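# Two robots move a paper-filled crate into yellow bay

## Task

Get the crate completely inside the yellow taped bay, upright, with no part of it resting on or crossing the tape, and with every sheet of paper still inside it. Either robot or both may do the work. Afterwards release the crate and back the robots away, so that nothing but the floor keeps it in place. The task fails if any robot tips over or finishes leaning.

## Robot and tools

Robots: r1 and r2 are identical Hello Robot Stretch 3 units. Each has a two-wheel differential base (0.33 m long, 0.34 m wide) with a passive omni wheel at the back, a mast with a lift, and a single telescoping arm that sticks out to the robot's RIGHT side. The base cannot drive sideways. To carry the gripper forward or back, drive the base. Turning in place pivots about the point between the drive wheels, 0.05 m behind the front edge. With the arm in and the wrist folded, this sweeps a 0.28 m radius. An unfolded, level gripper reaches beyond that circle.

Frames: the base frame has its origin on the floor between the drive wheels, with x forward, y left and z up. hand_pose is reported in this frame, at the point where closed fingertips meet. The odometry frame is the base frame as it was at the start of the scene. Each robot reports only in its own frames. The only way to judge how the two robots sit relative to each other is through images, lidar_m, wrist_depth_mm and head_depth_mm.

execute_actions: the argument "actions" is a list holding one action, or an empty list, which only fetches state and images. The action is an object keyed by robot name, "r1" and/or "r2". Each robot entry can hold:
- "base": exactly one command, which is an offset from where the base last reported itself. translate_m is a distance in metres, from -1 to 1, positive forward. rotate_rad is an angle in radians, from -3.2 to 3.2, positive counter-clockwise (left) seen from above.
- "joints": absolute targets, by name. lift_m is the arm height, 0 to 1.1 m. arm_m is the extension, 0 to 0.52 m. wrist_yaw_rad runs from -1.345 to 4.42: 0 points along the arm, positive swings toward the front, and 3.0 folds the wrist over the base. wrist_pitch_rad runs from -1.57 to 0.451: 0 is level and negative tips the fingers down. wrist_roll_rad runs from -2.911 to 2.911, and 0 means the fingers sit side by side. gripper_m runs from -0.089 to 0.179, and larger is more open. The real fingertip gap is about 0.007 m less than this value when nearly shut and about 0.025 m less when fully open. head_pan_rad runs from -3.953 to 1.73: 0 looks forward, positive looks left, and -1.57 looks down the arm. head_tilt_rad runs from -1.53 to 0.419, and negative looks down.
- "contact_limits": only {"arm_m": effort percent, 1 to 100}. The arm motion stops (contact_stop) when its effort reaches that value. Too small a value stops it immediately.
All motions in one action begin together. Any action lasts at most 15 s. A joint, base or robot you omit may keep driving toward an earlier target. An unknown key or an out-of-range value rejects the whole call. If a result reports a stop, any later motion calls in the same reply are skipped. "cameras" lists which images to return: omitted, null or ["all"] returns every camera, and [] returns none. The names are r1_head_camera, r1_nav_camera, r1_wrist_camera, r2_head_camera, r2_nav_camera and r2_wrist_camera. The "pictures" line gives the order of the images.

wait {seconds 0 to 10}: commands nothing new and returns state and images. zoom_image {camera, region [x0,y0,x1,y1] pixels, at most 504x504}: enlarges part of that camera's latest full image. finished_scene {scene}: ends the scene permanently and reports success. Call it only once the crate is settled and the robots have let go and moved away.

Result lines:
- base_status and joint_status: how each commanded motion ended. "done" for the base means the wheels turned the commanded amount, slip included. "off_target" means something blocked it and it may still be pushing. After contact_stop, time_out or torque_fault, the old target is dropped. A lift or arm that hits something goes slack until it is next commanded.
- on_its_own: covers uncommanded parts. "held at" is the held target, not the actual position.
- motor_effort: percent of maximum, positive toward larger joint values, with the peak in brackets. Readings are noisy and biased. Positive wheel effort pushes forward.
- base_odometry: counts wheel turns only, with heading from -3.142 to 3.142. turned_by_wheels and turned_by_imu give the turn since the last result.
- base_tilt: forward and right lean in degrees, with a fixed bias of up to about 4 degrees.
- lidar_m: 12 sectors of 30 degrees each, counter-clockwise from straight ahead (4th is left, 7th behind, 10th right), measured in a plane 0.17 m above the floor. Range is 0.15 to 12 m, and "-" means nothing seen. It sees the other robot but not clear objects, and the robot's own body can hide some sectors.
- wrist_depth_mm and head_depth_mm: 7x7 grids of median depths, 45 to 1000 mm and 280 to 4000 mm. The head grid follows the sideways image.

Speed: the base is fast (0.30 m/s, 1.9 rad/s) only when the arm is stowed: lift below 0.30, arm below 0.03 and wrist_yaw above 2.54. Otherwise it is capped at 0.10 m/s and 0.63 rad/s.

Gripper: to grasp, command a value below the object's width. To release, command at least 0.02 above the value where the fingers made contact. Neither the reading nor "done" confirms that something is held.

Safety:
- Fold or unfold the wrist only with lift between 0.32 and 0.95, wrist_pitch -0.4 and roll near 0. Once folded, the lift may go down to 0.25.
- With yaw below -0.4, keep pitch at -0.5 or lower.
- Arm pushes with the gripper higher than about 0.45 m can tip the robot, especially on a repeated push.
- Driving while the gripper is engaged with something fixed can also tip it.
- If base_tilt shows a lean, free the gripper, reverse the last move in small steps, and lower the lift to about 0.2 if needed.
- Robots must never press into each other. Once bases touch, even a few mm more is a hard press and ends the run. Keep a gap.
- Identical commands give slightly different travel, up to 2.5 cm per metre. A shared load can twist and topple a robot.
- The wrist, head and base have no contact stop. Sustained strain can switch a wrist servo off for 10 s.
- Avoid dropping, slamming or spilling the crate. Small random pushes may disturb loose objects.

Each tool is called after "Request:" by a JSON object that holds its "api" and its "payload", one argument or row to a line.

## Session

Request:
{"api": "execute_actions", "payload": {
  "actions": [
    {"r1":{"joints":{"head_tilt_rad":-0.7}},"r2":{"joints":{"head_tilt_rad":-0.7}}}
  ]
}}

Scene clock: 0.93 s.
r1.base_odometry: x=+0.000 y=+0.000 heading=+0.000 (m, m, rad; r1's odometry frame)
r1.turned_by_wheels: +0.000 (rad since the last result)
r1.turned_by_imu: +0.000 (rad since the last result)
r1.base_tilt: forward=-1.3 right=+1.0 (deg)
r1.lidar_m: 1.91 2.81 3.55 2.81 1.61 1.07 0.99 1.00 1.27 1.22 1.23 1.55
r1.head_depth_mm: 2511 2718 2656 2009 1629 1372 1182 / 2451 2760 2659 2025 1642 1390 1185 / 2453 2665 2565 2075 1660 1391 1201 / 2355 2604 2432 2078 1673 1398 1208 / 2397 2682 2768 2112 1689 1413 1209 / 2350 2654 2796 2130 1697 1418 1222 / 2343 2608 2778 2130 1717 1438 1233
r1.base_status: not commanded
r1.joint_positions: lift_m=+0.326 arm_m=+0.001 wrist_yaw_rad=+3.058 wrist_pitch_rad=-0.431 wrist_roll_rad=-0.001 gripper_m=+0.037 head_pan_rad=+0.004 head_tilt_rad=-0.691
r1.joint_status: all done
r1.motor_effort: left_wheel=+0(0) right_wheel=+0(0) lift_m=+32(32) arm_m=+0(0) wrist_yaw_rad=-1(1) wrist_pitch_rad=+6(6) wrist_roll_rad=+1(1) gripper_m=+1(1) head_pan_rad=+0(0) head_tilt_rad=-5(43) (%)
r1.hand_pose: x=-0.0027 y=+0.0760 z=+0.3363 quat_wxyz=(+0.180, +0.696, +0.122, +0.684) (m; r1's base frame)
r1.wrist_depth_mm: - - - - - - - / - - - - - - - / - - - - - - - / 993 973 - 917 888 844 852 / 748 748 - 716 720 683 671 / 627 614 605 591 - 560 560 / 525 517 - - 484 483 475
r2.base_odometry: x=+0.000 y=+0.000 heading=+0.000 (m, m, rad; r2's odometry frame)
r2.turned_by_wheels: +0.000 (rad since the last result)
r2.turned_by_imu: +0.000 (rad since the last result)
r2.base_tilt: forward=-0.3 right=+0.7 (deg)
r2.lidar_m: 1.42 3.12 3.49 2.03 2.04 1.17 1.02 1.02 0.82 0.70 0.70 0.82
r2.head_depth_mm: 1293 1359 1416 1500 1527 1359 1190 / 1597 1682 1788 1829 1590 1360 1190 / 2073 2244 2291 1927 1589 1364 1188 / 2967 3013 2432 1936 1605 1359 1192 / 3245 3350 2463 1932 1593 1358 1188 / 3108 3336 2457 1938 1599 1361 1190 / 3101 3241 2448 1931 1604 1367 1189
r2.base_status: not commanded
r2.joint_positions: lift_m=+0.358 arm_m=-0.003 wrist_yaw_rad=+2.984 wrist_pitch_rad=-0.363 wrist_roll_rad=+0.000 gripper_m=+0.037 head_pan_rad=-0.019 head_tilt_rad=-0.691
r2.joint_status: all done
r2.motor_effort: left_wheel=+0(0) right_wheel=-1(1) lift_m=+23(23) arm_m=+0(0) wrist_yaw_rad=+0(0) wrist_pitch_rad=+4(4) wrist_roll_rad=+0(0) gripper_m=+0(1) head_pan_rad=+0(0) head_tilt_rad=-3(26) (%)
r2.hand_pose: x=+0.0150 y=+0.0858 z=+0.3834 quat_wxyz=(+0.182, +0.703, +0.073, +0.683) (m; r2's base frame)
r2.wrist_depth_mm: - - - - - - - / - - - - - - - / - - - - - - - / 893 - 957 969 - - - / 720 725 818 780 812 820 851 / 600 603 - 629 672 663 678 / 516 525 524 546 539 572 576
pictures: r1_head_camera (sideways: a quarter turn clockwise sets it upright), r1_nav_camera (sideways: a quarter turn counterclockwise sets it upright), r1_wrist_camera, r2_head_camera (sideways: a quarter turn clockwise sets it upright), r2_nav_camera (sideways: a quarter turn counterclockwise sets it upright), r2_wrist_camera
Images, in order (width x height): r1_head_camera 896x504, r1_nav_camera 672x504, r1_wrist_camera 644x364, r2_head_camera 896x504, r2_nav_camera 672x504, r2_wrist_camera 644x364.

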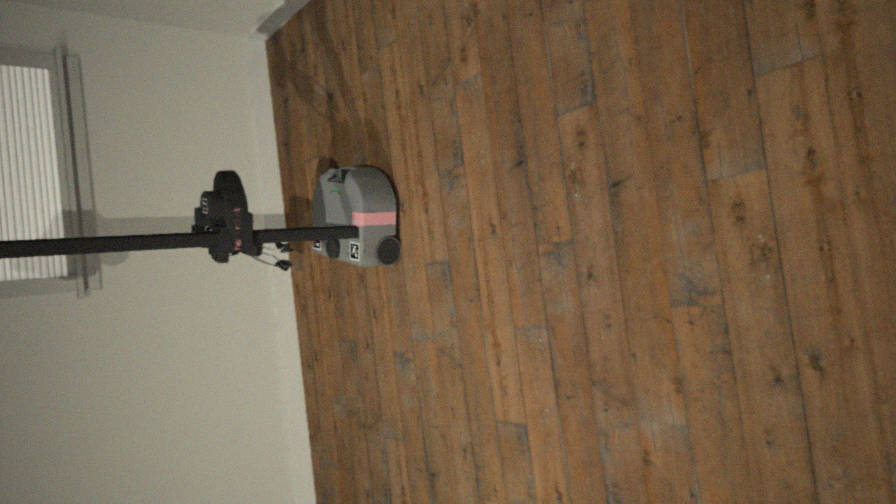

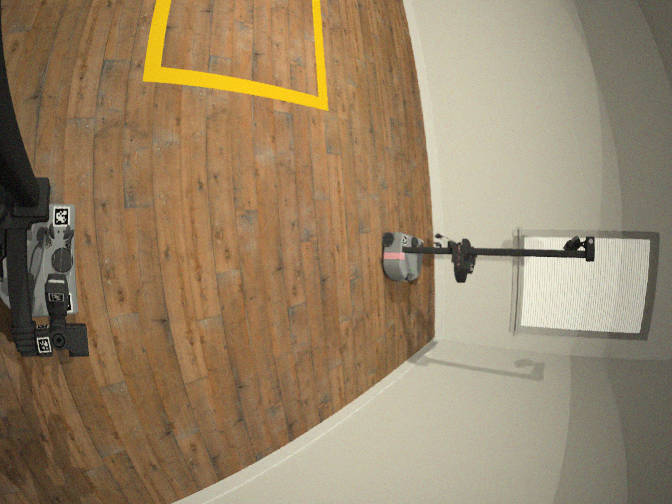

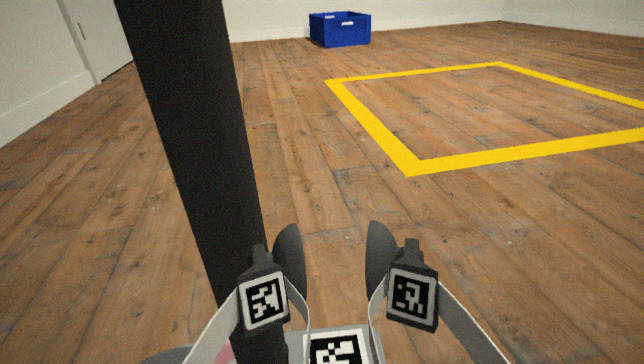

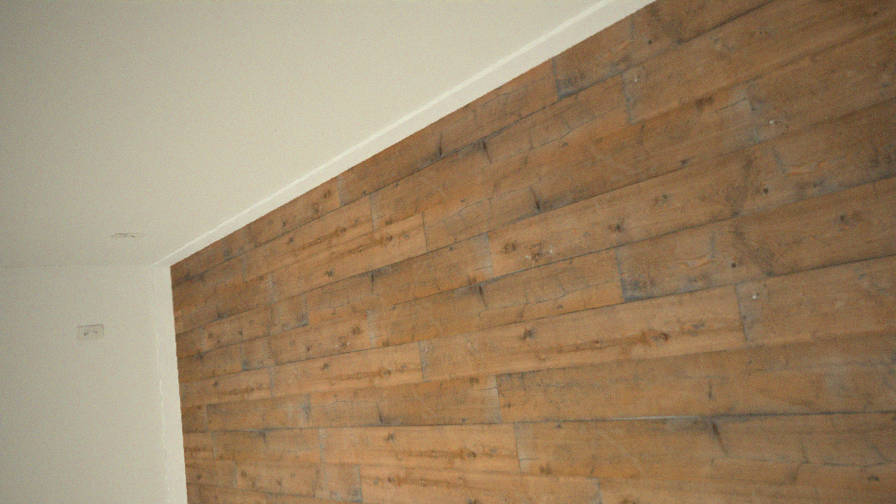

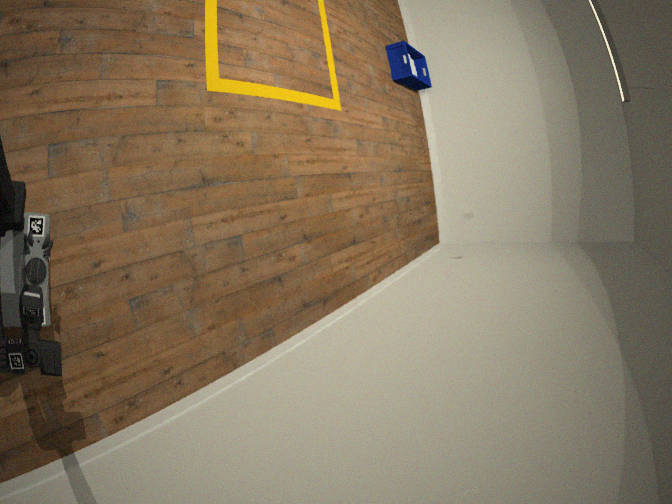

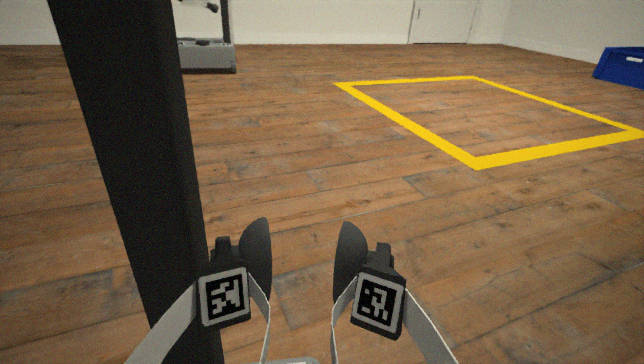

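Request:
{"api": "execute_actions", "payload": {
  "actions": [
    {"r1":{"base":{"rotate_rad":1.3},"joints":{"head_tilt_rad":-0.55,"lift_m":0.27}}}
  ],
  "cameras": ["r1_head_camera"]
}}

Scene clock: 7.17 s.
r1.base_odometry: x=+0.000 y=+0.000 heading=+1.300 (m, m, rad; r1's odometry frame)
r1.turned_by_wheels: +1.300 (rad since the last result)
r1.turned_by_imu: +1.295 (rad since the last result)
r1.base_tilt: forward=-1.2 right=+1.0 (deg)
r1.lidar_m: 2.82 2.54 1.26 1.00 1.00 1.08 1.23 1.22 1.32 2.01 1.91 3.01
r1.head_depth_mm: 3743 - 3493 2444 1873 1506 1263 / 3607 3943 3665 2476 1892 1510 1273 / 3444 3761 3657 2513 1896 1528 1284 / 3305 3629 3771 2515 1919 1547 1290 / 3222 3524 3574 2586 1949 1556 1309 / 3109 3367 3500 2602 1949 1580 1316 / 2955 3228 3375 2631 1993 1585 1319
r1.base_status: done
r1.joint_positions: lift_m=+0.270 arm_m=+0.001 wrist_yaw_rad=+3.058 wrist_pitch_rad=-0.431 wrist_roll_rad=-0.001 gripper_m=+0.037 head_pan_rad=+0.004 head_tilt_rad=-0.556
r1.joint_status: all done
r1.motor_effort: left_wheel=-3(11) right_wheel=+3(14) lift_m=+24(27) arm_m=+0(0) wrist_yaw_rad=+0(1) wrist_pitch_rad=+7(7) wrist_roll_rad=+0(0) gripper_m=+0(0) head_pan_rad=-1(1) head_tilt_rad=+4(20) (%)
r1.hand_pose: x=-0.0027 y=+0.0759 z=+0.2800 quat_wxyz=(+0.180, +0.696, +0.123, +0.684) (m; r1's base frame)
r1.wrist_depth_mm: 770 815 976 - - - - / 830 882 - - - - - / 875 934 - - - - 976 / 857 840 - 784 759 746 738 / 669 656 - 626 637 596 585 / 548 544 - 528 - 496 488 / 462 - - - 421 426 419
r2.base_odometry: x=+0.000 y=+0.000 heading=+0.000 (m, m, rad; r2's odometry frame)
r2.turned_by_wheels: +0.000 (rad since the last result)
r2.turned_by_imu: -0.001 (rad since the last result)
r2.base_tilt: forward=-0.3 right=+0.7 (deg)
r2.lidar_m: 1.41 3.12 3.48 2.03 2.04 1.17 1.01 1.02 0.81 0.70 0.71 0.82
r2.head_depth_mm: 1287 1349 1423 1495 1524 1365 1182 / 1595 1683 1783 1825 1593 1359 1185 / 2081 2238 2265 1940 1595 1359 1186 / 2958 2985 2456 1931 1607 1361 1183 / 3234 3310 2453 1929 1605 1368 1186 / 3173 3296 2450 1931 1594 1360 1192 / 3091 3292 2442 1932 1601 1370 1190
r2.base_status: not commanded
r2.joint_positions: lift_m=+0.358 arm_m=-0.003 wrist_yaw_rad=+2.984 wrist_pitch_rad=-0.363 wrist_roll_rad=+0.000 gripper_m=+0.037 head_pan_rad=-0.019 head_tilt_rad=-0.691
r2.joint_status: not commanded
r2.motor_effort: left_wheel=-1(1) right_wheel=-1(1) lift_m=+23(23) arm_m=+0(0) wrist_yaw_rad=+0(1) wrist_pitch_rad=+4(4) wrist_roll_rad=+0(0) gripper_m=+0(0) head_pan_rad=-1(0) head_tilt_rad=-3(3) (%)
r2.hand_pose: x=+0.0150 y=+0.0858 z=+0.3834 quat_wxyz=(+0.182, +0.703, +0.073, +0.683) (m; r2's base frame)
r2.wrist_depth_mm: - - - - - - - / - - - - - - - / - - - - - - - / 883 - 961 998 - - - / 718 733 810 769 804 812 862 / 595 609 - 639 666 674 687 / 511 522 523 552 535 568 574
pictures: r1_head_camera (sideways: a quarter turn clockwise sets it upright)
Images, in order (width x height): r1_head_camera 896x504.

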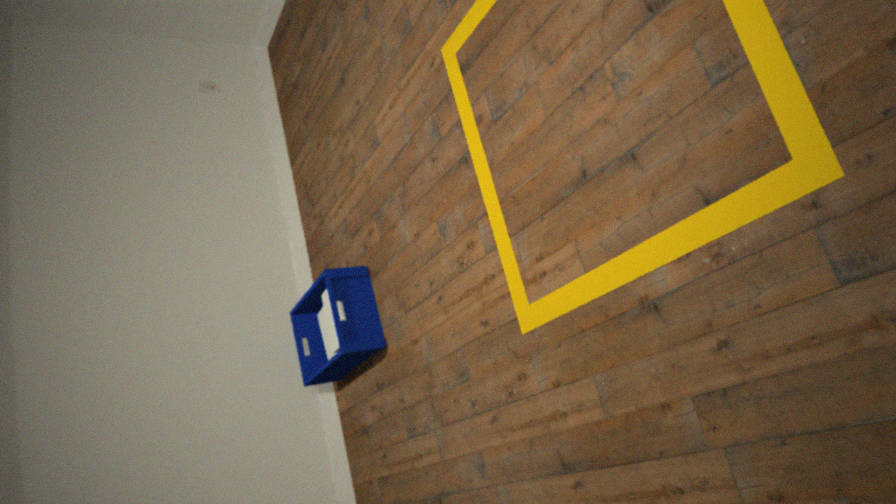

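Request:
{"api": "execute_actions", "payload": {
  "actions": [
    {"r1":{"base":{"translate_m":1}}}
  ],
  "cameras": []
}}

Request:
{"api": "execute_actions", "payload": {
  "actions": [
    {"r1":{"base":{"translate_m":0.9}}}
  ],
  "cameras": []
}}

Request:
{"api": "execute_actions", "payload": {
  "actions": [
    {"r1":{"base":{"rotate_rad":0.4},"joints":{"lift_m":0.45,"head_tilt_rad":-0.9}}}
  ],
  "cameras": []
}}

Request:
{"api": "execute_actions", "payload": {
  "actions": [
    {"r1":{"joints":{"wrist_yaw_rad":1.57,"gripper_m":0.09,"arm_m":0.07}}}
  ],
  "cameras": ["r1_head_camera","r1_wrist_camera","r1_nav_camera"]
}}

Scene clock: 21.63 s.
r1.base_odometry: x=+0.268 y=+0.964 heading=+1.300 (m, m, rad; r1's odometry frame)
r1.turned_by_wheels: +0.000 (rad since the last result)
r1.turned_by_imu: +0.002 (rad since the last result)
r1.base_tilt: forward=-1.2 right=+1.0 (deg)
r1.lidar_m: 1.87 1.84 1.73 1.39 1.38 1.49 2.17 2.14 1.91 1.90 2.39 2.59
r1.head_depth_mm: 2730 2989 3251 2469 1880 1510 1268 / 2617 2877 3165 2482 1880 1522 1281 / 2525 2803 3029 2487 1898 1532 1283 / 2418 2626 2932 2522 1916 1548 1296 / 2327 2546 2761 2275 1939 1545 1300 / 2266 2452 2683 2499 1964 1565 1310 / 2178 2342 2508 2612 1963 1585 1320
r1.base_status: done
r1.joint_positions: lift_m=+0.270 arm_m=+0.001 wrist_yaw_rad=+3.058 wrist_pitch_rad=-0.431 wrist_roll_rad=-0.001 gripper_m=+0.037 head_pan_rad=+0.004 head_tilt_rad=-0.556
r1.joint_status: not commanded
r1.motor_effort: left_wheel=-3(10) right_wheel=+3(14) lift_m=+24(24) arm_m=+0(0) wrist_yaw_rad=+0(0) wrist_pitch_rad=+7(7) wrist_roll_rad=+0(0) gripper_m=+0(0) head_pan_rad=-1(0) head_tilt_rad=+4(4) (%)
r1.hand_pose: x=-0.0027 y=+0.0759 z=+0.2800 quat_wxyz=(+0.180, +0.696, +0.123, +0.684) (m; r1's base frame)
r1.wrist_depth_mm: - - - - - - - / - - - - - - - / - - - - - - 963 / 880 841 - 782 764 735 736 / 668 648 - 620 628 603 587 / 544 527 - 536 - 496 494 / 461 - - - 417 425 416
r2.base_odometry: x=+0.000 y=+0.000 heading=+0.000 (m, m, rad; r2's odometry frame)
r2.turned_by_wheels: +0.000 (rad since the last result)
r2.turned_by_imu: -0.002 (rad since the last result)
r2.base_tilt: forward=-0.3 right=+0.8 (deg)
r2.lidar_m: 1.41 3.13 1.98 3.02 2.03 1.17 1.02 1.02 0.82 0.70 0.71 0.82
r2.head_depth_mm: 1292 1354 1416 1490 1524 1356 1189 / 1597 1685 1797 1811 1599 1360 1185 / 2078 2246 2262 1938 1601 1361 1185 / 2961 3016 2459 1940 1593 1363 1187 / 3196 3338 2443 1941 1604 1361 1191 / 3155 3329 2441 1941 1599 1364 1190 / 3080 3285 2451 1936 1607 1365 1188
r2.base_status: not commanded
r2.joint_positions: lift_m=+0.358 arm_m=-0.003 wrist_yaw_rad=+2.984 wrist_pitch_rad=-0.363 wrist_roll_rad=+0.000 gripper_m=+0.037 head_pan_rad=-0.019 head_tilt_rad=-0.691
r2.joint_status: not commanded
r2.motor_effort: left_wheel=-1(0) right_wheel=-1(1) lift_m=+23(23) arm_m=+0(0) wrist_yaw_rad=-1(0) wrist_pitch_rad=+4(4) wrist_roll_rad=+1(0) gripper_m=-1(1) head_pan_rad=+0(1) head_tilt_rad=-3(3) (%)
r2.hand_pose: x=+0.0150 y=+0.0858 z=+0.3834 quat_wxyz=(+0.182, +0.703, +0.073, +0.683) (m; r2's base frame)
r2.wrist_depth_mm: - - - - - - - / - - - - - - - / - - - - - - - / 894 - 958 996 - - - / 725 729 805 778 800 829 847 / 602 610 - 638 661 670 703 / 516 527 522 549 538 568 578
pictures: none
No camera images: the call's "cameras" was empty. Leave "cameras" out to get every camera's image.

Scene clock: 26.40 s.
r1.base_odometry: x=+0.509 y=+1.831 heading=+1.300 (m, m, rad; r1's odometry frame)
r1.turned_by_wheels: +0.000 (rad since the last result)
r1.turned_by_imu: +0.002 (rad since the last result)
r1.base_tilt: forward=-1.2 right=+1.0 (deg)
r1.lidar_m: 1.03 1.00 1.95 1.73 1.72 1.87 2.86 2.97 2.29 2.07 2.05 2.22
r1.head_depth_mm: 1845 2043 2272 2432 1860 1510 1271 / 1770 1943 2161 2322 1873 1522 1280 / 1706 1857 2066 2274 1902 1533 1283 / 1626 1781 1965 2158 1913 1544 1293 / 1578 1710 1876 2059 1861 1444 1305 / 1523 1643 1776 1971 1783 1434 1311 / 1471 1596 1719 1880 1790 1464 1326
r1.base_status: done
r1.joint_positions: lift_m=+0.270 arm_m=+0.001 wrist_yaw_rad=+3.058 wrist_pitch_rad=-0.431 wrist_roll_rad=-0.001 gripper_m=+0.037 head_pan_rad=+0.004 head_tilt_rad=-0.556
r1.joint_status: not commanded
r1.motor_effort: left_wheel=-3(10) right_wheel=+4(11) lift_m=+24(24) arm_m=+0(0) wrist_yaw_rad=-1(2) wrist_pitch_rad=+7(7) wrist_roll_rad=+0(0) gripper_m=+0(1) head_pan_rad=+0(1) head_tilt_rad=+4(3) (%)
r1.hand_pose: x=-0.0027 y=+0.0759 z=+0.2800 quat_wxyz=(+0.180, +0.696, +0.123, +0.684) (m; r1's base frame)
r1.wrist_depth_mm: - - - - - - - / - - - - - - - / - - - - - - 981 / 867 828 - 787 767 746 731 / 664 660 - 627 628 598 590 / 548 540 - 529 - 496 488 / 461 - - - 417 427 423
r2.base_odometry: x=+0.000 y=+0.000 heading=+0.000 (m, m, rad; r2's odometry frame)
r2.turned_by_wheels: +0.000 (rad since the last result)
r2.turned_by_imu: -0.001 (rad since the last result)
r2.base_tilt: forward=-0.3 right=+0.7 (deg)
r2.lidar_m: 1.42 3.14 2.34 3.02 2.03 1.18 1.02 1.02 0.82 0.70 0.70 0.82
r2.head_depth_mm: 1290 1352 1419 1498 1519 1360 1183 / 1603 1684 1785 1826 1592 1359 1187 / 2087 2234 2285 1940 1596 1360 1187 / 2997 3038 2453 1927 1599 1362 1185 / 3197 3308 2447 1940 1592 1362 1190 / 3141 3308 2445 1930 1593 1361 1191 / 3093 3249 2453 1931 1598 1364 1187
r2.base_status: not commanded
r2.joint_positions: lift_m=+0.358 arm_m=-0.003 wrist_yaw_rad=+2.984 wrist_pitch_rad=-0.363 wrist_roll_rad=+0.000 gripper_m=+0.037 head_pan_rad=-0.019 head_tilt_rad=-0.691
r2.joint_status: not commanded
r2.motor_effort: left_wheel=+0(0) right_wheel=-1(1) lift_m=+23(23) arm_m=+0(0) wrist_yaw_rad=-1(0) wrist_pitch_rad=+4(4) wrist_roll_rad=+0(0) gripper_m=+0(0) head_pan_rad=-1(0) head_tilt_rad=-3(3) (%)
r2.hand_pose: x=+0.0150 y=+0.0858 z=+0.3834 quat_wxyz=(+0.182, +0.703, +0.073, +0.683) (m; r2's base frame)
r2.wrist_depth_mm: - - - - - - - / - - - - - - - / - - - - - - - / 895 - 959 976 - - - / 707 725 810 788 798 821 836 / 604 614 - 645 665 676 685 / 519 522 523 546 542 575 583
pictures: none
No camera images: the call's "cameras" was empty. Leave "cameras" out to get every camera's image.

Scene clock: 28.87 s.
r1.base_odometry: x=+0.509 y=+1.831 heading=+1.700 (m, m, rad; r1's odometry frame)
r1.turned_by_wheels: +0.400 (rad since the last result)
r1.turned_by_imu: +0.398 (rad since the last result)
r1.base_tilt: forward=-1.3 right=+1.0 (deg)
r1.lidar_m: 1.01 1.86 1.73 1.71 1.78 2.46 2.98 2.29 2.12 2.05 2.14 1.85
r1.head_depth_mm: 1618 1882 1934 1644 1415 1255 1114 / 1623 1872 1967 1591 1432 1260 1124 / 1617 1877 1827 1559 1442 1258 1137 / 1613 1870 1821 1566 1451 1268 1135 / 1612 1884 2030 1702 1458 1285 1149 / 1622 1868 2054 1710 1473 1290 1144 / 1624 1861 2039 1732 1479 1297 1151
r1.base_status: done
r1.joint_positions: lift_m=+0.450 arm_m=+0.001 wrist_yaw_rad=+3.058 wrist_pitch_rad=-0.431 wrist_roll_rad=-0.001 gripper_m=+0.037 head_pan_rad=+0.004 head_tilt_rad=-0.889
r1.joint_status: all done
r1.motor_effort: left_wheel=-2(11) right_wheel=+3(13) lift_m=+39(41) arm_m=+0(0) wrist_yaw_rad=-1(1) wrist_pitch_rad=+7(7) wrist_roll_rad=+1(1) gripper_m=-1(0) head_pan_rad=-1(0) head_tilt_rad=-6(34) (%)
r1.hand_pose: x=-0.0027 y=+0.0759 z=+0.4593 quat_wxyz=(+0.180, +0.696, +0.123, +0.684) (m; r1's base frame)
r1.wrist_depth_mm: - - - - - - - / - - - - - - - / - - - - - - - / - - - - - - - / 980 955 - 911 919 868 854 / 800 769 761 742 - 729 711 / 673 656 643 639 615 619 610
r2.base_odometry: x=+0.000 y=+0.000 heading=+0.000 (m, m, rad; r2's odometry frame)
r2.turned_by_wheels: +0.000 (rad since the last result)
r2.turned_by_imu: -0.001 (rad since the last result)
r2.base_tilt: forward=-0.3 right=+0.8 (deg)
r2.lidar_m: 1.42 3.14 2.34 3.02 2.04 1.17 1.02 1.01 0.82 0.70 0.71 0.82
r2.head_depth_mm: 1297 1358 1424 1501 1513 1359 1188 / 1591 1686 1791 1824 1594 1365 1188 / 2081 2232 2268 1942 1597 1369 1190 / 3002 3013 2455 1926 1591 1362 1191 / 3211 3316 2423 1938 1594 1362 1187 / 3130 3340 2465 1934 1594 1364 1185 / 3108 3310 2442 1942 1593 1359 1187
r2.base_status: not commanded
r2.joint_positions: lift_m=+0.358 arm_m=-0.003 wrist_yaw_rad=+2.984 wrist_pitch_rad=-0.363 wrist_roll_rad=+0.000 gripper_m=+0.037 head_pan_rad=-0.019 head_tilt_rad=-0.691
r2.joint_status: not commanded
r2.motor_effort: left_wheel=+0(0) right_wheel=-1(1) lift_m=+23(23) arm_m=+0(0) wrist_yaw_rad=-1(0) wrist_pitch_rad=+4(4) wrist_roll_rad=+0(1) gripper_m=+1(0) head_pan_rad=-1(0) head_tilt_rad=-3(3) (%)
r2.hand_pose: x=+0.0150 y=+0.0858 z=+0.3834 quat_wxyz=(+0.182, +0.703, +0.073, +0.683) (m; r2's base frame)
r2.wrist_depth_mm: - - - - - - - / - - - - - - - / - - - - - - - / 897 - 946 978 - - - / 720 725 806 762 797 816 840 / 605 607 - 644 661 667 686 / 519 525 518 547 538 565 582
pictures: none
No camera images: the call's "cameras" was empty. Leave "cameras" out to get every camera's image.

Scene clock: 30.60 s.
r1.base_odometry: x=+0.509 y=+1.831 heading=+1.700 (m, m, rad; r1's odometry frame)
r1.turned_by_wheels: +0.000 (rad since the last result)
r1.turned_by_imu: +0.000 (rad since the last result)
r1.base_tilt: forward=-1.2 right=+1.0 (deg)
r1.lidar_m: 1.01 1.86 1.74 1.71 1.79 2.46 2.98 2.29 2.13 2.05 2.14 1.85
r1.head_depth_mm: 1616 1871 1952 1628 1423 1253 1112 / 1627 1896 1965 1572 1427 1263 1124 / 1633 1863 1808 1553 1436 1268 1133 / 1622 1883 1817 1585 1446 1275 1134 / 1620 1875 2045 1703 1456 1281 1143 / 1618 1878 2059 1716 1470 1292 1149 / 1614 1875 2070 1728 1486 1299 1160
r1.base_status: not commanded
r1.joint_positions: lift_m=+0.450 arm_m=+0.070 wrist_yaw_rad=+1.572 wrist_pitch_rad=-0.431 wrist_roll_rad=-0.001 gripper_m=+0.090 head_pan_rad=+0.004 head_tilt_rad=-0.889
r1.joint_status: all done
r1.motor_effort: left_wheel=-3(3) right_wheel=+4(3) lift_m=+39(39) arm_m=+2(5) wrist_yaw_rad=-2(4) wrist_pitch_rad=+7(7) wrist_roll_rad=+0(0) gripper_m=+1(83) head_pan_rad=+0(0) head_tilt_rad=-7(5) (%)
r1.hand_pose: x=+0.2013 y=-0.2146 z=+0.4593 quat_wxyz=(+0.596, +0.595, -0.380, +0.382) (m; r1's base frame)
r1.wrist_depth_mm: - - - - - - - / - - - - - - - / - - - - - - - / - - - - - - - / 986 954 950 921 894 884 855 / 793 775 762 747 737 733 723 / 674 661 624 639 619 598 616
r2.base_odometry: x=+0.000 y=+0.000 heading=+0.000 (m, m, rad; r2's odometry frame)
r2.turned_by_wheels: +0.000 (rad since the last result)
r2.turned_by_imu: +0.000 (rad since the last result)
r2.base_tilt: forward=-0.3 right=+0.7 (deg)
r2.lidar_m: 1.42 3.13 2.33 3.02 2.03 1.18 1.02 1.02 0.82 0.70 0.71 0.82
r2.head_depth_mm: 1296 1355 1416 1494 1519 1370 1188 / 1601 1681 1799 1828 1599 1369 1189 / 2074 2237 2281 1937 1601 1365 1191 / 2990 2993 2445 1932 1600 1365 1188 / 3218 3328 2437 1937 1594 1364 1185 / 3127 3330 2450 1927 1595 1361 1187 / 3101 3290 2450 1937 1598 1359 1191
r2.base_status: not commanded
r2.joint_positions: lift_m=+0.358 arm_m=-0.003 wrist_yaw_rad=+2.984 wrist_pitch_rad=-0.363 wrist_roll_rad=+0.000 gripper_m=+0.037 head_pan_rad=-0.019 head_tilt_rad=-0.691
r2.joint_status: not commanded
r2.motor_effort: left_wheel=+0(0) right_wheel=-1(1) lift_m=+22(23) arm_m=+0(0) wrist_yaw_rad=-1(0) wrist_pitch_rad=+4(4) wrist_roll_rad=+0(0) gripper_m=+1(0) head_pan_rad=-1(1) head_tilt_rad=-3(3) (%)
r2.hand_pose: x=+0.0150 y=+0.0858 z=+0.3834 quat_wxyz=(+0.182, +0.703, +0.073, +0.683) (m; r2's base frame)
r2.wrist_depth_mm: - - - - - - - / - - - - - - - / - - - - - - - / 891 - 956 971 - - - / 709 726 806 784 792 802 839 / 609 613 - 642 658 672 686 / 514 526 522 554 541 581 577
pictures: r1_head_camera (sideways: a quarter turn clockwise sets it upright), r1_nav_camera (sideways: a quarter turn counterclockwise sets it upright), r1_wrist_camera
Images, in order (width x height): r1_head_camera 896x504, r1_nav_camera 672x504, r1_wrist_camera 644x364.

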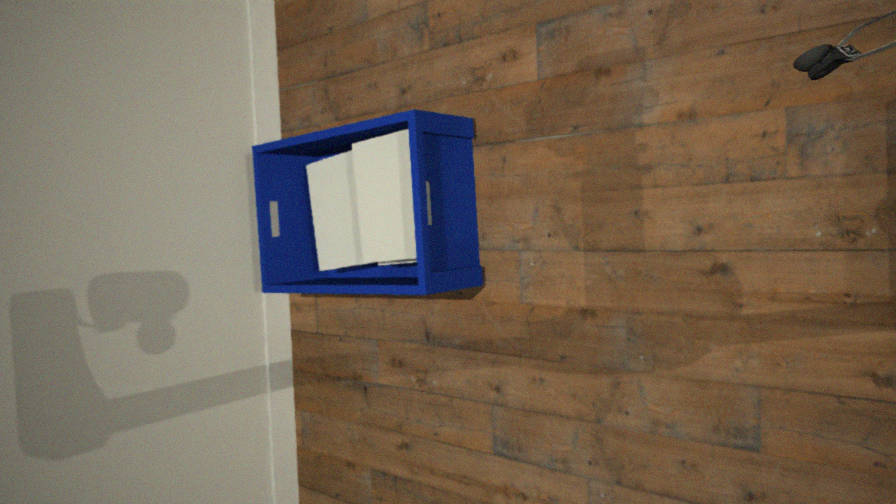

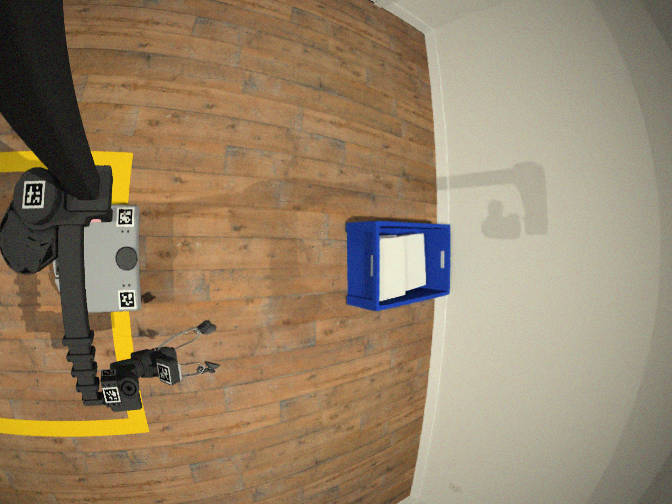

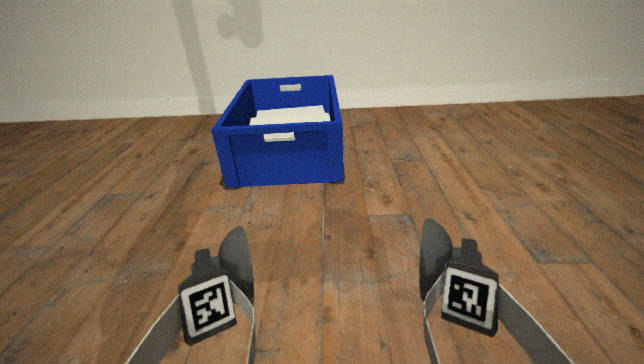

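Request:
{"api": "execute_actions", "payload": {
  "actions": [
    {"r1":{"base":{"translate_m":0.935},"joints":{"wrist_pitch_rad":-0.95,"wrist_roll_rad":1.57,"arm_m":0.055,"lift_m":0.4,"head_tilt_rad":-1.3,"head_pan_rad":-0.4}}}
  ],
  "cameras": []
}}

Request:
{"api": "execute_actions", "payload": {
  "actions": [
    {"r1":{"joints":{"lift_m":0.27}}}
  ],
  "cameras": ["r1_head_camera","r1_wrist_camera"]
}}

Scene clock: 46.30 s.
r1.base_odometry: x=+0.389 y=+2.758 heading=+1.699 (m, m, rad; r1's odometry frame)
r1.turned_by_wheels: +0.000 (rad since the last result)
r1.turned_by_imu: +0.000 (rad since the last result)
r1.base_tilt: forward=-1.2 right=+1.0 (deg)
r1.lidar_m: 0.66 - 1.76 1.68 1.74 2.45 3.90 2.88 2.13 2.06 0.15 0.33
r1.head_depth_mm: 1254 1474 1393 1322 1263 1184 1111 / 1177 1455 1391 1318 1230 - 1110 / 1107 1403 1401 1151 1114 - - / 1050 1327 1279 1228 1116 - - / 985 1232 1355 1238 1133 1201 - / 944 1159 1337 1312 1267 1201 1147 / 896 1098 1361 1355 1286 1215 1151
r1.base_status: done
r1.joint_positions: lift_m=+0.400 arm_m=+0.055 wrist_yaw_rad=+1.571 wrist_pitch_rad=-0.955 wrist_roll_rad=+1.564 gripper_m=+0.090 head_pan_rad=-0.393 head_tilt_rad=-1.285
r1.joint_status: all done
r1.motor_effort: left_wheel=-3(5) right_wheel=+4(9) lift_m=+24(36) arm_m=-3(8) wrist_yaw_rad=-2(2) wrist_pitch_rad=+2(5) wrist_roll_rad=+4(5) gripper_m=+1(0) head_pan_rad=-5(41) head_tilt_rad=-9(38) (%)
r1.hand_pose: x=+0.1068 y=-0.2003 z=+0.3158 quat_wxyz=(+0.327, +0.629, -0.627, -0.323) (m; r1's base frame)
r1.wrist_depth_mm: 641 769 667 535 440 374 331 / 659 784 685 548 451 381 334 / 664 774 692 550 433 377 339 / 669 629 548 358 301 376 347 / 683 680 585 380 317 399 - / 675 682 545 388 328 - - / 686 773 597 400 326 424 -
r2.base_odometry: x=+0.000 y=+0.000 heading=+0.000 (m, m, rad; r2's odometry frame)
r2.turned_by_wheels: +0.000 (rad since the last result)
r2.turned_by_imu: -0.003 (rad since the last result)
r2.base_tilt: forward=-0.3 right=+0.7 (deg)
r2.lidar_m: 1.41 3.13 3.49 3.03 2.04 1.17 1.02 1.02 0.82 0.70 0.70 0.82
r2.head_depth_mm: 1289 1355 1417 1498 1512 1360 1188 / 1587 1681 1795 1819 1594 1361 1185 / 2071 2237 2274 1929 1594 1361 1188 / 3010 3012 2460 1929 1601 1362 1189 / 3255 3342 2444 1935 1600 1368 1193 / 3147 3336 2450 1924 1595 1364 1187 / 3119 3327 2447 1930 1604 1365 1189
r2.base_status: not commanded
r2.joint_positions: lift_m=+0.358 arm_m=-0.003 wrist_yaw_rad=+2.984 wrist_pitch_rad=-0.363 wrist_roll_rad=+0.000 gripper_m=+0.037 head_pan_rad=-0.019 head_tilt_rad=-0.691
r2.joint_status: not commanded
r2.motor_effort: left_wheel=+0(0) right_wheel=-1(1) lift_m=+23(23) arm_m=+0(0) wrist_yaw_rad=-1(1) wrist_pitch_rad=+4(4) wrist_roll_rad=+0(0) gripper_m=+0(1) head_pan_rad=+0(0) head_tilt_rad=-3(3) (%)
r2.hand_pose: x=+0.0150 y=+0.0858 z=+0.3834 quat_wxyz=(+0.182, +0.703, +0.073, +0.683) (m; r2's base frame)
r2.wrist_depth_mm: - - - - - - - / - - - - - - - / - - - - - - - / 877 - 934 973 - - - / 724 725 804 776 812 814 838 / 589 612 - 628 663 671 687 / 518 521 526 542 538 573 577
pictures: none
No camera images: the call's "cameras" was empty. Leave "cameras" out to get every camera's image.

Scene clock: 48.03 s.
r1.base_odometry: x=+0.389 y=+2.758 heading=+1.699 (m, m, rad; r1's odometry frame)
r1.turned_by_wheels: +0.000 (rad since the last result)
r1.turned_by_imu: -0.011 (rad since the last result)
r1.base_tilt: forward=-1.2 right=+0.9 (deg)
r1.lidar_m: 0.66 - 1.76 1.68 1.73 2.43 3.89 2.92 2.14 2.06 0.15 0.33
r1.head_depth_mm: 1277 1465 1392 1313 1260 1188 1115 / 1189 1460 1407 1316 1238 - 1114 / 1116 1413 1414 1154 1122 - - / 1052 1339 1286 1232 1113 - - / 995 1238 1355 1234 1137 1185 - / 943 1168 1336 1305 1263 1206 1144 / 901 1098 1356 1355 1283 1213 1157
r1.base_status: not commanded
r1.joint_positions: lift_m=+0.344 arm_m=+0.055 wrist_yaw_rad=+1.571 wrist_pitch_rad=-0.960 wrist_roll_rad=+1.567 gripper_m=+0.090 head_pan_rad=-0.393 head_tilt_rad=-1.285
r1.joint_status: lift_m contact_stop (moved -0.056 of -0.130)
r1.on_its_own: lift_m is slack since a contact_stop, until your next command for it (your +0.270 is given up)
r1.motor_effort: left_wheel=-1(5) right_wheel=+11(30) lift_m=+29(29) arm_m=-2(3) wrist_yaw_rad=-2(1) wrist_pitch_rad=+4(18) wrist_roll_rad=+2(4) gripper_m=+2(3) head_pan_rad=-5(5) head_tilt_rad=-8(9) (%)
r1.hand_pose: x=+0.1056 y=-0.2002 z=+0.2588 quat_wxyz=(+0.328, +0.628, -0.627, -0.325) (m; r1's base frame)
r1.wrist_depth_mm: 650 741 584 461 384 327 287 / 670 747 595 475 390 334 291 / 669 768 618 472 383 331 295 / 643 565 349 276 186 334 302 / 661 590 438 303 266 354 299 / 659 637 374 309 228 - - / 676 610 404 321 195 375 -
r2.base_odometry: x=+0.000 y=+0.000 heading=+0.000 (m, m, rad; r2's odometry frame)
r2.turned_by_wheels: +0.000 (rad since the last result)
r2.turned_by_imu: +0.000 (rad since the last result)
r2.base_tilt: forward=-0.3 right=+0.7 (deg)
r2.lidar_m: 1.42 3.12 3.49 3.02 2.04 1.17 1.01 1.02 0.82 0.70 0.70 0.82
r2.head_depth_mm: 1289 1351 1420 1492 1516 1359 1185 / 1588 1682 1797 1813 1596 1361 1188 / 2070 2235 2268 1929 1599 1361 1187 / 2977 3020 2453 1922 1598 1358 1186 / 3223 3313 2458 1937 1594 1357 1188 / 3149 3339 2455 1943 1601 1357 1191 / 3104 3243 2445 1934 1602 1363 1193
r2.base_status: not commanded
r2.joint_positions: lift_m=+0.358 arm_m=-0.003 wrist_yaw_rad=+2.984 wrist_pitch_rad=-0.363 wrist_roll_rad=+0.000 gripper_m=+0.037 head_pan_rad=-0.019 head_tilt_rad=-0.691
r2.joint_status: not commanded
r2.motor_effort: left_wheel=+0(0) right_wheel=-1(1) lift_m=+23(23) arm_m=+0(0) wrist_yaw_rad=+0(1) wrist_pitch_rad=+4(4) wrist_roll_rad=+0(0) gripper_m=-1(0) head_pan_rad=+0(1) head_tilt_rad=-3(3) (%)
r2.hand_pose: x=+0.0150 y=+0.0858 z=+0.3834 quat_wxyz=(+0.182, +0.703, +0.073, +0.683) (m; r2's base frame)
r2.wrist_depth_mm: - - - - - - - / - - - - - - - / - - - - - - - / 892 - 944 985 - - - / 731 729 804 780 786 803 861 / 601 610 - 628 668 675 692 / 518 527 524 542 545 565 571
pictures: r1_head_camera (sideways: a quarter turn clockwise sets it upright), r1_wrist_camera
Images, in order (width x height): r1_head_camera 896x504, r1_wrist_camera 644x364.

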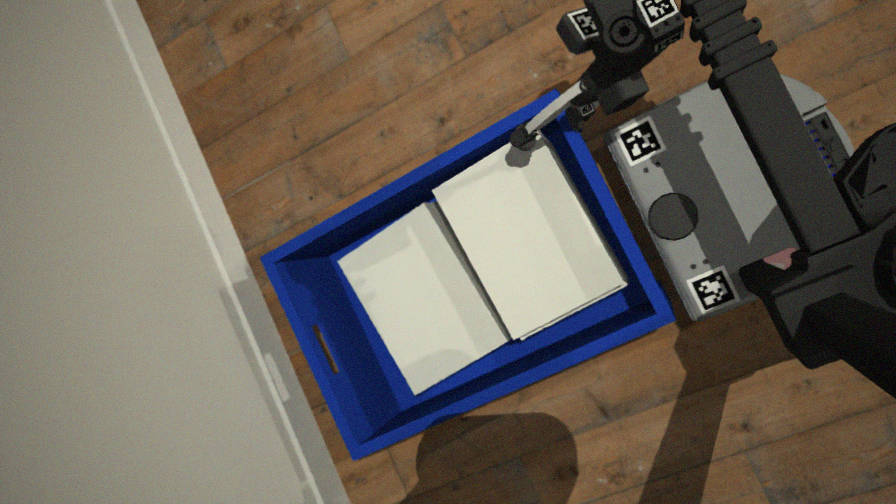

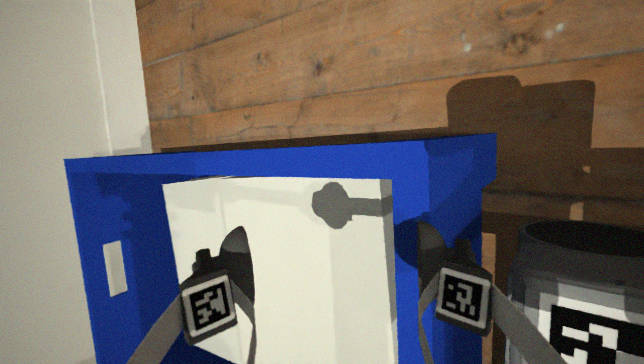

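Request:
{"api": "execute_actions", "payload": {
  "actions": [
    {"r1":{"joints":{"lift_m":0.4}}}
  ],
  "cameras": []
}}

Request:
{"api": "execute_actions", "payload": {
  "actions": [
    {"r1":{"base":{"translate_m":-0.045},"joints":{"wrist_yaw_rad":1.85,"wrist_pitch_rad":-0.85,"arm_m":0.05}}}
  ],
  "cameras": []
}}

Request:
{"api": "execute_actions", "payload": {
  "actions": [
    {"r1":{"joints":{"lift_m":0.265}}}
  ],
  "cameras": ["r1_head_camera","r1_wrist_camera"]
}}

Scene clock: 54.37 s.
r1.base_odometry: x=+0.389 y=+2.758 heading=+1.700 (m, m, rad; r1's odometry frame)
r1.turned_by_wheels: +0.000 (rad since the last result)
r1.turned_by_imu: +0.000 (rad since the last result)
r1.base_tilt: forward=-1.3 right=+1.0 (deg)
r1.lidar_m: 0.66 - 1.76 1.68 1.73 2.42 3.90 2.93 2.14 2.06 0.15 0.33
r1.head_depth_mm: 1270 1474 1390 1311 1269 1186 1118 / 1189 1463 1402 1317 1237 - 1115 / 1118 1421 1414 1152 1123 - - / 1048 1333 1283 1236 1110 - - / 993 1240 1350 1233 1136 1193 - / 943 1170 1338 1304 1264 1205 1151 / 898 1100 1361 1363 1276 1215 1149
r1.base_status: not commanded
r1.joint_positions: lift_m=+0.400 arm_m=+0.055 wrist_yaw_rad=+1.571 wrist_pitch_rad=-0.955 wrist_roll_rad=+1.567 gripper_m=+0.090 head_pan_rad=-0.393 head_tilt_rad=-1.285
r1.joint_status: all done
r1.motor_effort: left_wheel=-1(1) right_wheel=+2(9) lift_m=+39(39) arm_m=-2(2) wrist_yaw_rad=-1(1) wrist_pitch_rad=+2(3) wrist_roll_rad=+2(2) gripper_m=+0(3) head_pan_rad=-5(5) head_tilt_rad=-8(9) (%)
r1.hand_pose: x=+0.1068 y=-0.2002 z=+0.3152 quat_wxyz=(+0.327, +0.628, -0.627, -0.324) (m; r1's base frame)
r1.wrist_depth_mm: 662 778 665 534 443 376 328 / 653 778 685 541 452 383 331 / 670 794 705 543 440 381 340 / 682 620 559 358 310 376 344 / 672 677 591 376 315 401 - / 682 693 551 389 325 - - / 682 766 596 398 330 421 -
r2.base_odometry: x=+0.000 y=+0.000 heading=+0.000 (m, m, rad; r2's odometry frame)
r2.turned_by_wheels: +0.000 (rad since the last result)
r2.turned_by_imu: -0.001 (rad since the last result)
r2.base_tilt: forward=-0.3 right=+0.8 (deg)
r2.lidar_m: 1.42 3.11 3.48 3.02 2.04 1.17 1.01 1.02 0.81 0.70 0.71 0.81
r2.head_depth_mm: 1295 1348 1414 1493 1518 1367 1179 / 1587 1687 1796 1818 1601 1366 1191 / 2065 2243 2262 1937 1591 1360 1188 / 2989 2995 2448 1935 1593 1358 1191 / 3217 3337 2455 1932 1599 1368 1191 / 3136 3311 2450 1938 1599 1363 1188 / 3090 3291 2451 1946 1606 1369 1191
r2.base_status: not commanded
r2.joint_positions: lift_m=+0.358 arm_m=-0.003 wrist_yaw_rad=+2.984 wrist_pitch_rad=-0.363 wrist_roll_rad=+0.000 gripper_m=+0.037 head_pan_rad=-0.019 head_tilt_rad=-0.691
r2.joint_status: not commanded
r2.motor_effort: left_wheel=-1(1) right_wheel=-1(1) lift_m=+22(23) arm_m=+0(0) wrist_yaw_rad=-1(0) wrist_pitch_rad=+4(4) wrist_roll_rad=+0(0) gripper_m=-1(1) head_pan_rad=-1(1) head_tilt_rad=-3(3) (%)
r2.hand_pose: x=+0.0150 y=+0.0858 z=+0.3834 quat_wxyz=(+0.182, +0.703, +0.073, +0.683) (m; r2's base frame)
r2.wrist_depth_mm: - - - - - - - / - - - - - - - / - - - - - - - / 869 - 962 975 - - - / 721 721 824 772 787 817 851 / 604 611 - 635 657 669 685 / 514 528 527 550 547 564 581
pictures: none
No camera images: the call's "cameras" was empty. Leave "cameras" out to get every camera's image.

Scene clock: 55.93 s.
r1.base_odometry: x=+0.395 y=+2.713 heading=+1.699 (m, m, rad; r1's odometry frame)
r1.turned_by_wheels: +0.000 (rad since the last result)
r1.turned_by_imu: +0.000 (rad since the last result)
r1.base_tilt: forward=-1.2 right=+1.0 (deg)
r1.lidar_m: 0.70 0.15 0.16 1.68 1.73 2.42 3.85 2.92 2.14 2.06 0.19 0.17
r1.head_depth_mm: 1345 1485 1395 1317 1259 1193 1120 / 1255 1472 1411 1322 1250 - 1114 / 1182 1458 1411 1154 1229 - - / 1107 1391 1282 1171 1130 - - / 1049 1308 1288 1238 1135 1197 - / 992 1230 1344 1265 1267 1210 1153 / 949 1156 1387 1357 1282 1215 1155
r1.base_status: done
r1.joint_positions: lift_m=+0.400 arm_m=+0.050 wrist_yaw_rad=+1.848 wrist_pitch_rad=-0.861 wrist_roll_rad=+1.567 gripper_m=+0.090 head_pan_rad=-0.393 head_tilt_rad=-1.285
r1.joint_status: all done
r1.motor_effort: left_wheel=+0(7) right_wheel=+0(5) lift_m=+39(39) arm_m=-2(3) wrist_yaw_rad=+2(2) wrist_pitch_rad=+5(5) wrist_roll_rad=+2(2) gripper_m=+1(1) head_pan_rad=-5(4) head_tilt_rad=-8(8) (%)
r1.hand_pose: x=+0.1214 y=-0.1547 z=+0.3281 quat_wxyz=(+0.335, +0.725, -0.547, -0.250) (m; r1's base frame)
r1.wrist_depth_mm: 637 717 742 576 462 387 329 / 660 642 619 360 253 366 338 / 687 778 625 391 315 335 345 / 720 801 657 401 323 392 348 / 763 849 668 415 342 410 - / 798 945 567 428 282 414 - / 828 - 718 458 377 456 -
r2.base_odometry: x=+0.000 y=+0.000 heading=+0.000 (m, m, rad; r2's odometry frame)
r2.turned_by_wheels: +0.000 (rad since the last result)
r2.turned_by_imu: +0.000 (rad since the last result)
r2.base_tilt: forward=-0.3 right=+0.7 (deg)
r2.lidar_m: 1.42 3.09 3.50 3.03 2.04 1.18 1.02 1.02 0.81 0.71 0.71 0.82
r2.head_depth_mm: 1292 1359 1423 1502 1519 1358 1190 / 1589 1683 1798 1829 1593 1360 1184 / 2082 2230 2273 1933 1599 1359 1189 / 2986 3046 2450 1919 1593 1360 1186 / 3203 3332 2446 1926 1592 1363 1188 / 3154 3340 2439 1932 1601 1363 1193 / 3094 3306 2463 1937 1599 1358 1194
r2.base_status: not commanded
r2.joint_positions: lift_m=+0.358 arm_m=-0.003 wrist_yaw_rad=+2.984 wrist_pitch_rad=-0.363 wrist_roll_rad=+0.000 gripper_m=+0.037 head_pan_rad=-0.019 head_tilt_rad=-0.691
r2.joint_status: not commanded
r2.motor_effort: left_wheel=+0(0) right_wheel=-1(1) lift_m=+23(23) arm_m=+0(0) wrist_yaw_rad=-1(1) wrist_pitch_rad=+4(4) wrist_roll_rad=+0(0) gripper_m=+0(0) head_pan_rad=+0(0) head_tilt_rad=-3(3) (%)
r2.hand_pose: x=+0.0150 y=+0.0858 z=+0.3834 quat_wxyz=(+0.182, +0.703, +0.073, +0.683) (m; r2's base frame)
r2.wrist_depth_mm: - - - - - - - / - - - - - - - / - - - - - - - / 900 - 955 991 - - - / 733 723 802 773 812 822 847 / 600 603 - 642 666 669 692 / 513 527 521 549 542 562 577
pictures: none
No camera images: the call's "cameras" was empty. Leave "cameras" out to get every camera's image.

Scene clock: 58.00 s.
r1.base_odometry: x=+0.395 y=+2.713 heading=+1.699 (m, m, rad; r1's odometry frame)
r1.turned_by_wheels: +0.000 (rad since the last result)
r1.turned_by_imu: +0.000 (rad since the last result)
r1.base_tilt: forward=-1.3 right=+0.9 (deg)
r1.lidar_m: 0.70 0.15 0.16 1.68 1.73 2.43 3.85 2.92 2.13 2.06 0.19 0.17
r1.head_depth_mm: 1342 1478 1392 1315 1259 1159 1119 / 1254 1468 1400 1318 1252 - 1118 / 1182 1456 1407 1152 1227 - - / 1110 1391 1287 1171 1125 - - / 1050 1306 1291 1240 1137 1204 - / 993 1228 1353 1272 1271 1206 1151 / 949 1158 1393 1354 1285 1217 1152
r1.base_status: not commanded
r1.joint_positions: lift_m=+0.265 arm_m=+0.050 wrist_yaw_rad=+1.848 wrist_pitch_rad=-0.861 wrist_roll_rad=+1.567 gripper_m=+0.090 head_pan_rad=-0.393 head_tilt_rad=-1.285
r1.joint_status: all done
r1.motor_effort: left_wheel=+0(1) right_wheel=+2(2) lift_m=+24(35) arm_m=-2(3) wrist_yaw_rad=+1(1) wrist_pitch_rad=+5(5) wrist_roll_rad=+2(2) gripper_m=+0(1) head_pan_rad=-4(5) head_tilt_rad=-9(9) (%)
r1.hand_pose: x=+0.1215 y=-0.1546 z=+0.1938 quat_wxyz=(+0.335, +0.726, -0.547, -0.250) (m; r1's base frame)
r1.wrist_depth_mm: 611 277 175 132 315 270 232 / 531 562 270 123 152 261 235 / 652 575 282 130 172 268 238 / 675 599 293 137 231 286 243 / 714 622 312 146 247 290 242 / 777 540 282 156 270 289 - / 830 447 316 167 339 317 -
r2.base_odometry: x=+0.000 y=+0.000 heading=+0.000 (m, m, rad; r2's odometry frame)
r2.turned_by_wheels: +0.000 (rad since the last result)
r2.turned_by_imu: +0.000 (rad since the last result)
r2.base_tilt: forward=-0.3 right=+0.7 (deg)
r2.lidar_m: 1.42 3.09 3.48 3.02 2.04 1.18 1.02 1.01 0.81 0.71 0.70 0.82
r2.head_depth_mm: 1288 1356 1420 1498 1523 1360 1186 / 1592 1686 1783 1821 1595 1362 1188 / 2075 2251 2276 1940 1594 1359 1184 / 2975 3038 2448 1943 1595 1364 1189 / 3192 3313 2446 1930 1593 1367 1188 / 3170 3350 2430 1941 1598 1358 1190 / 3104 3263 2456 1934 1605 1357 1192
r2.base_status: not commanded
r2.joint_positions: lift_m=+0.358 arm_m=-0.003 wrist_yaw_rad=+2.984 wrist_pitch_rad=-0.363 wrist_roll_rad=+0.000 gripper_m=+0.037 head_pan_rad=-0.019 head_tilt_rad=-0.691
r2.joint_status: not commanded
r2.motor_effort: left_wheel=-1(0) right_wheel=-1(1) lift_m=+23(23) arm_m=+0(0) wrist_yaw_rad=+0(0) wrist_pitch_rad=+4(4) wrist_roll_rad=+0(0) gripper_m=-1(0) head_pan_rad=-1(0) head_tilt_rad=-3(3) (%)
r2.hand_pose: x=+0.0150 y=+0.0858 z=+0.3834 quat_wxyz=(+0.182, +0.703, +0.073, +0.683) (m; r2's base frame)
r2.wrist_depth_mm: - - - - - - - / - - - - - - - / - - - - - - - / 899 - 940 983 - - - / 711 738 811 768 790 837 843 / 600 613 - 647 657 673 677 / 509 524 519 543 539 562 582
pictures: r1_head_camera (sideways: a quarter turn clockwise sets it upright), r1_wrist_camera
Images, in order (width x height): r1_head_camera 896x504, r1_wrist_camera 644x364.

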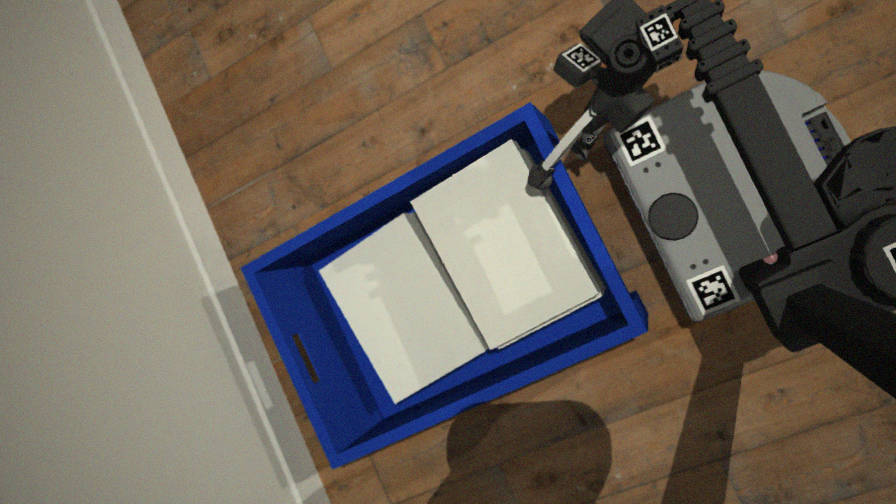

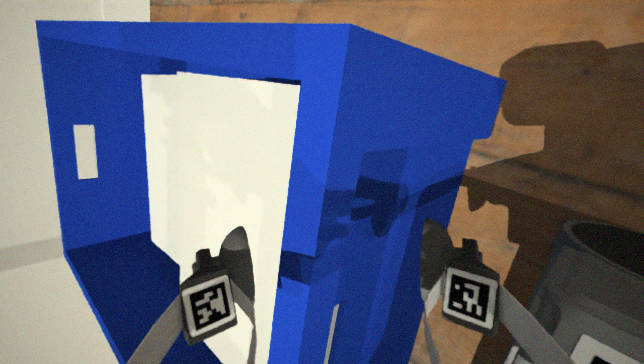

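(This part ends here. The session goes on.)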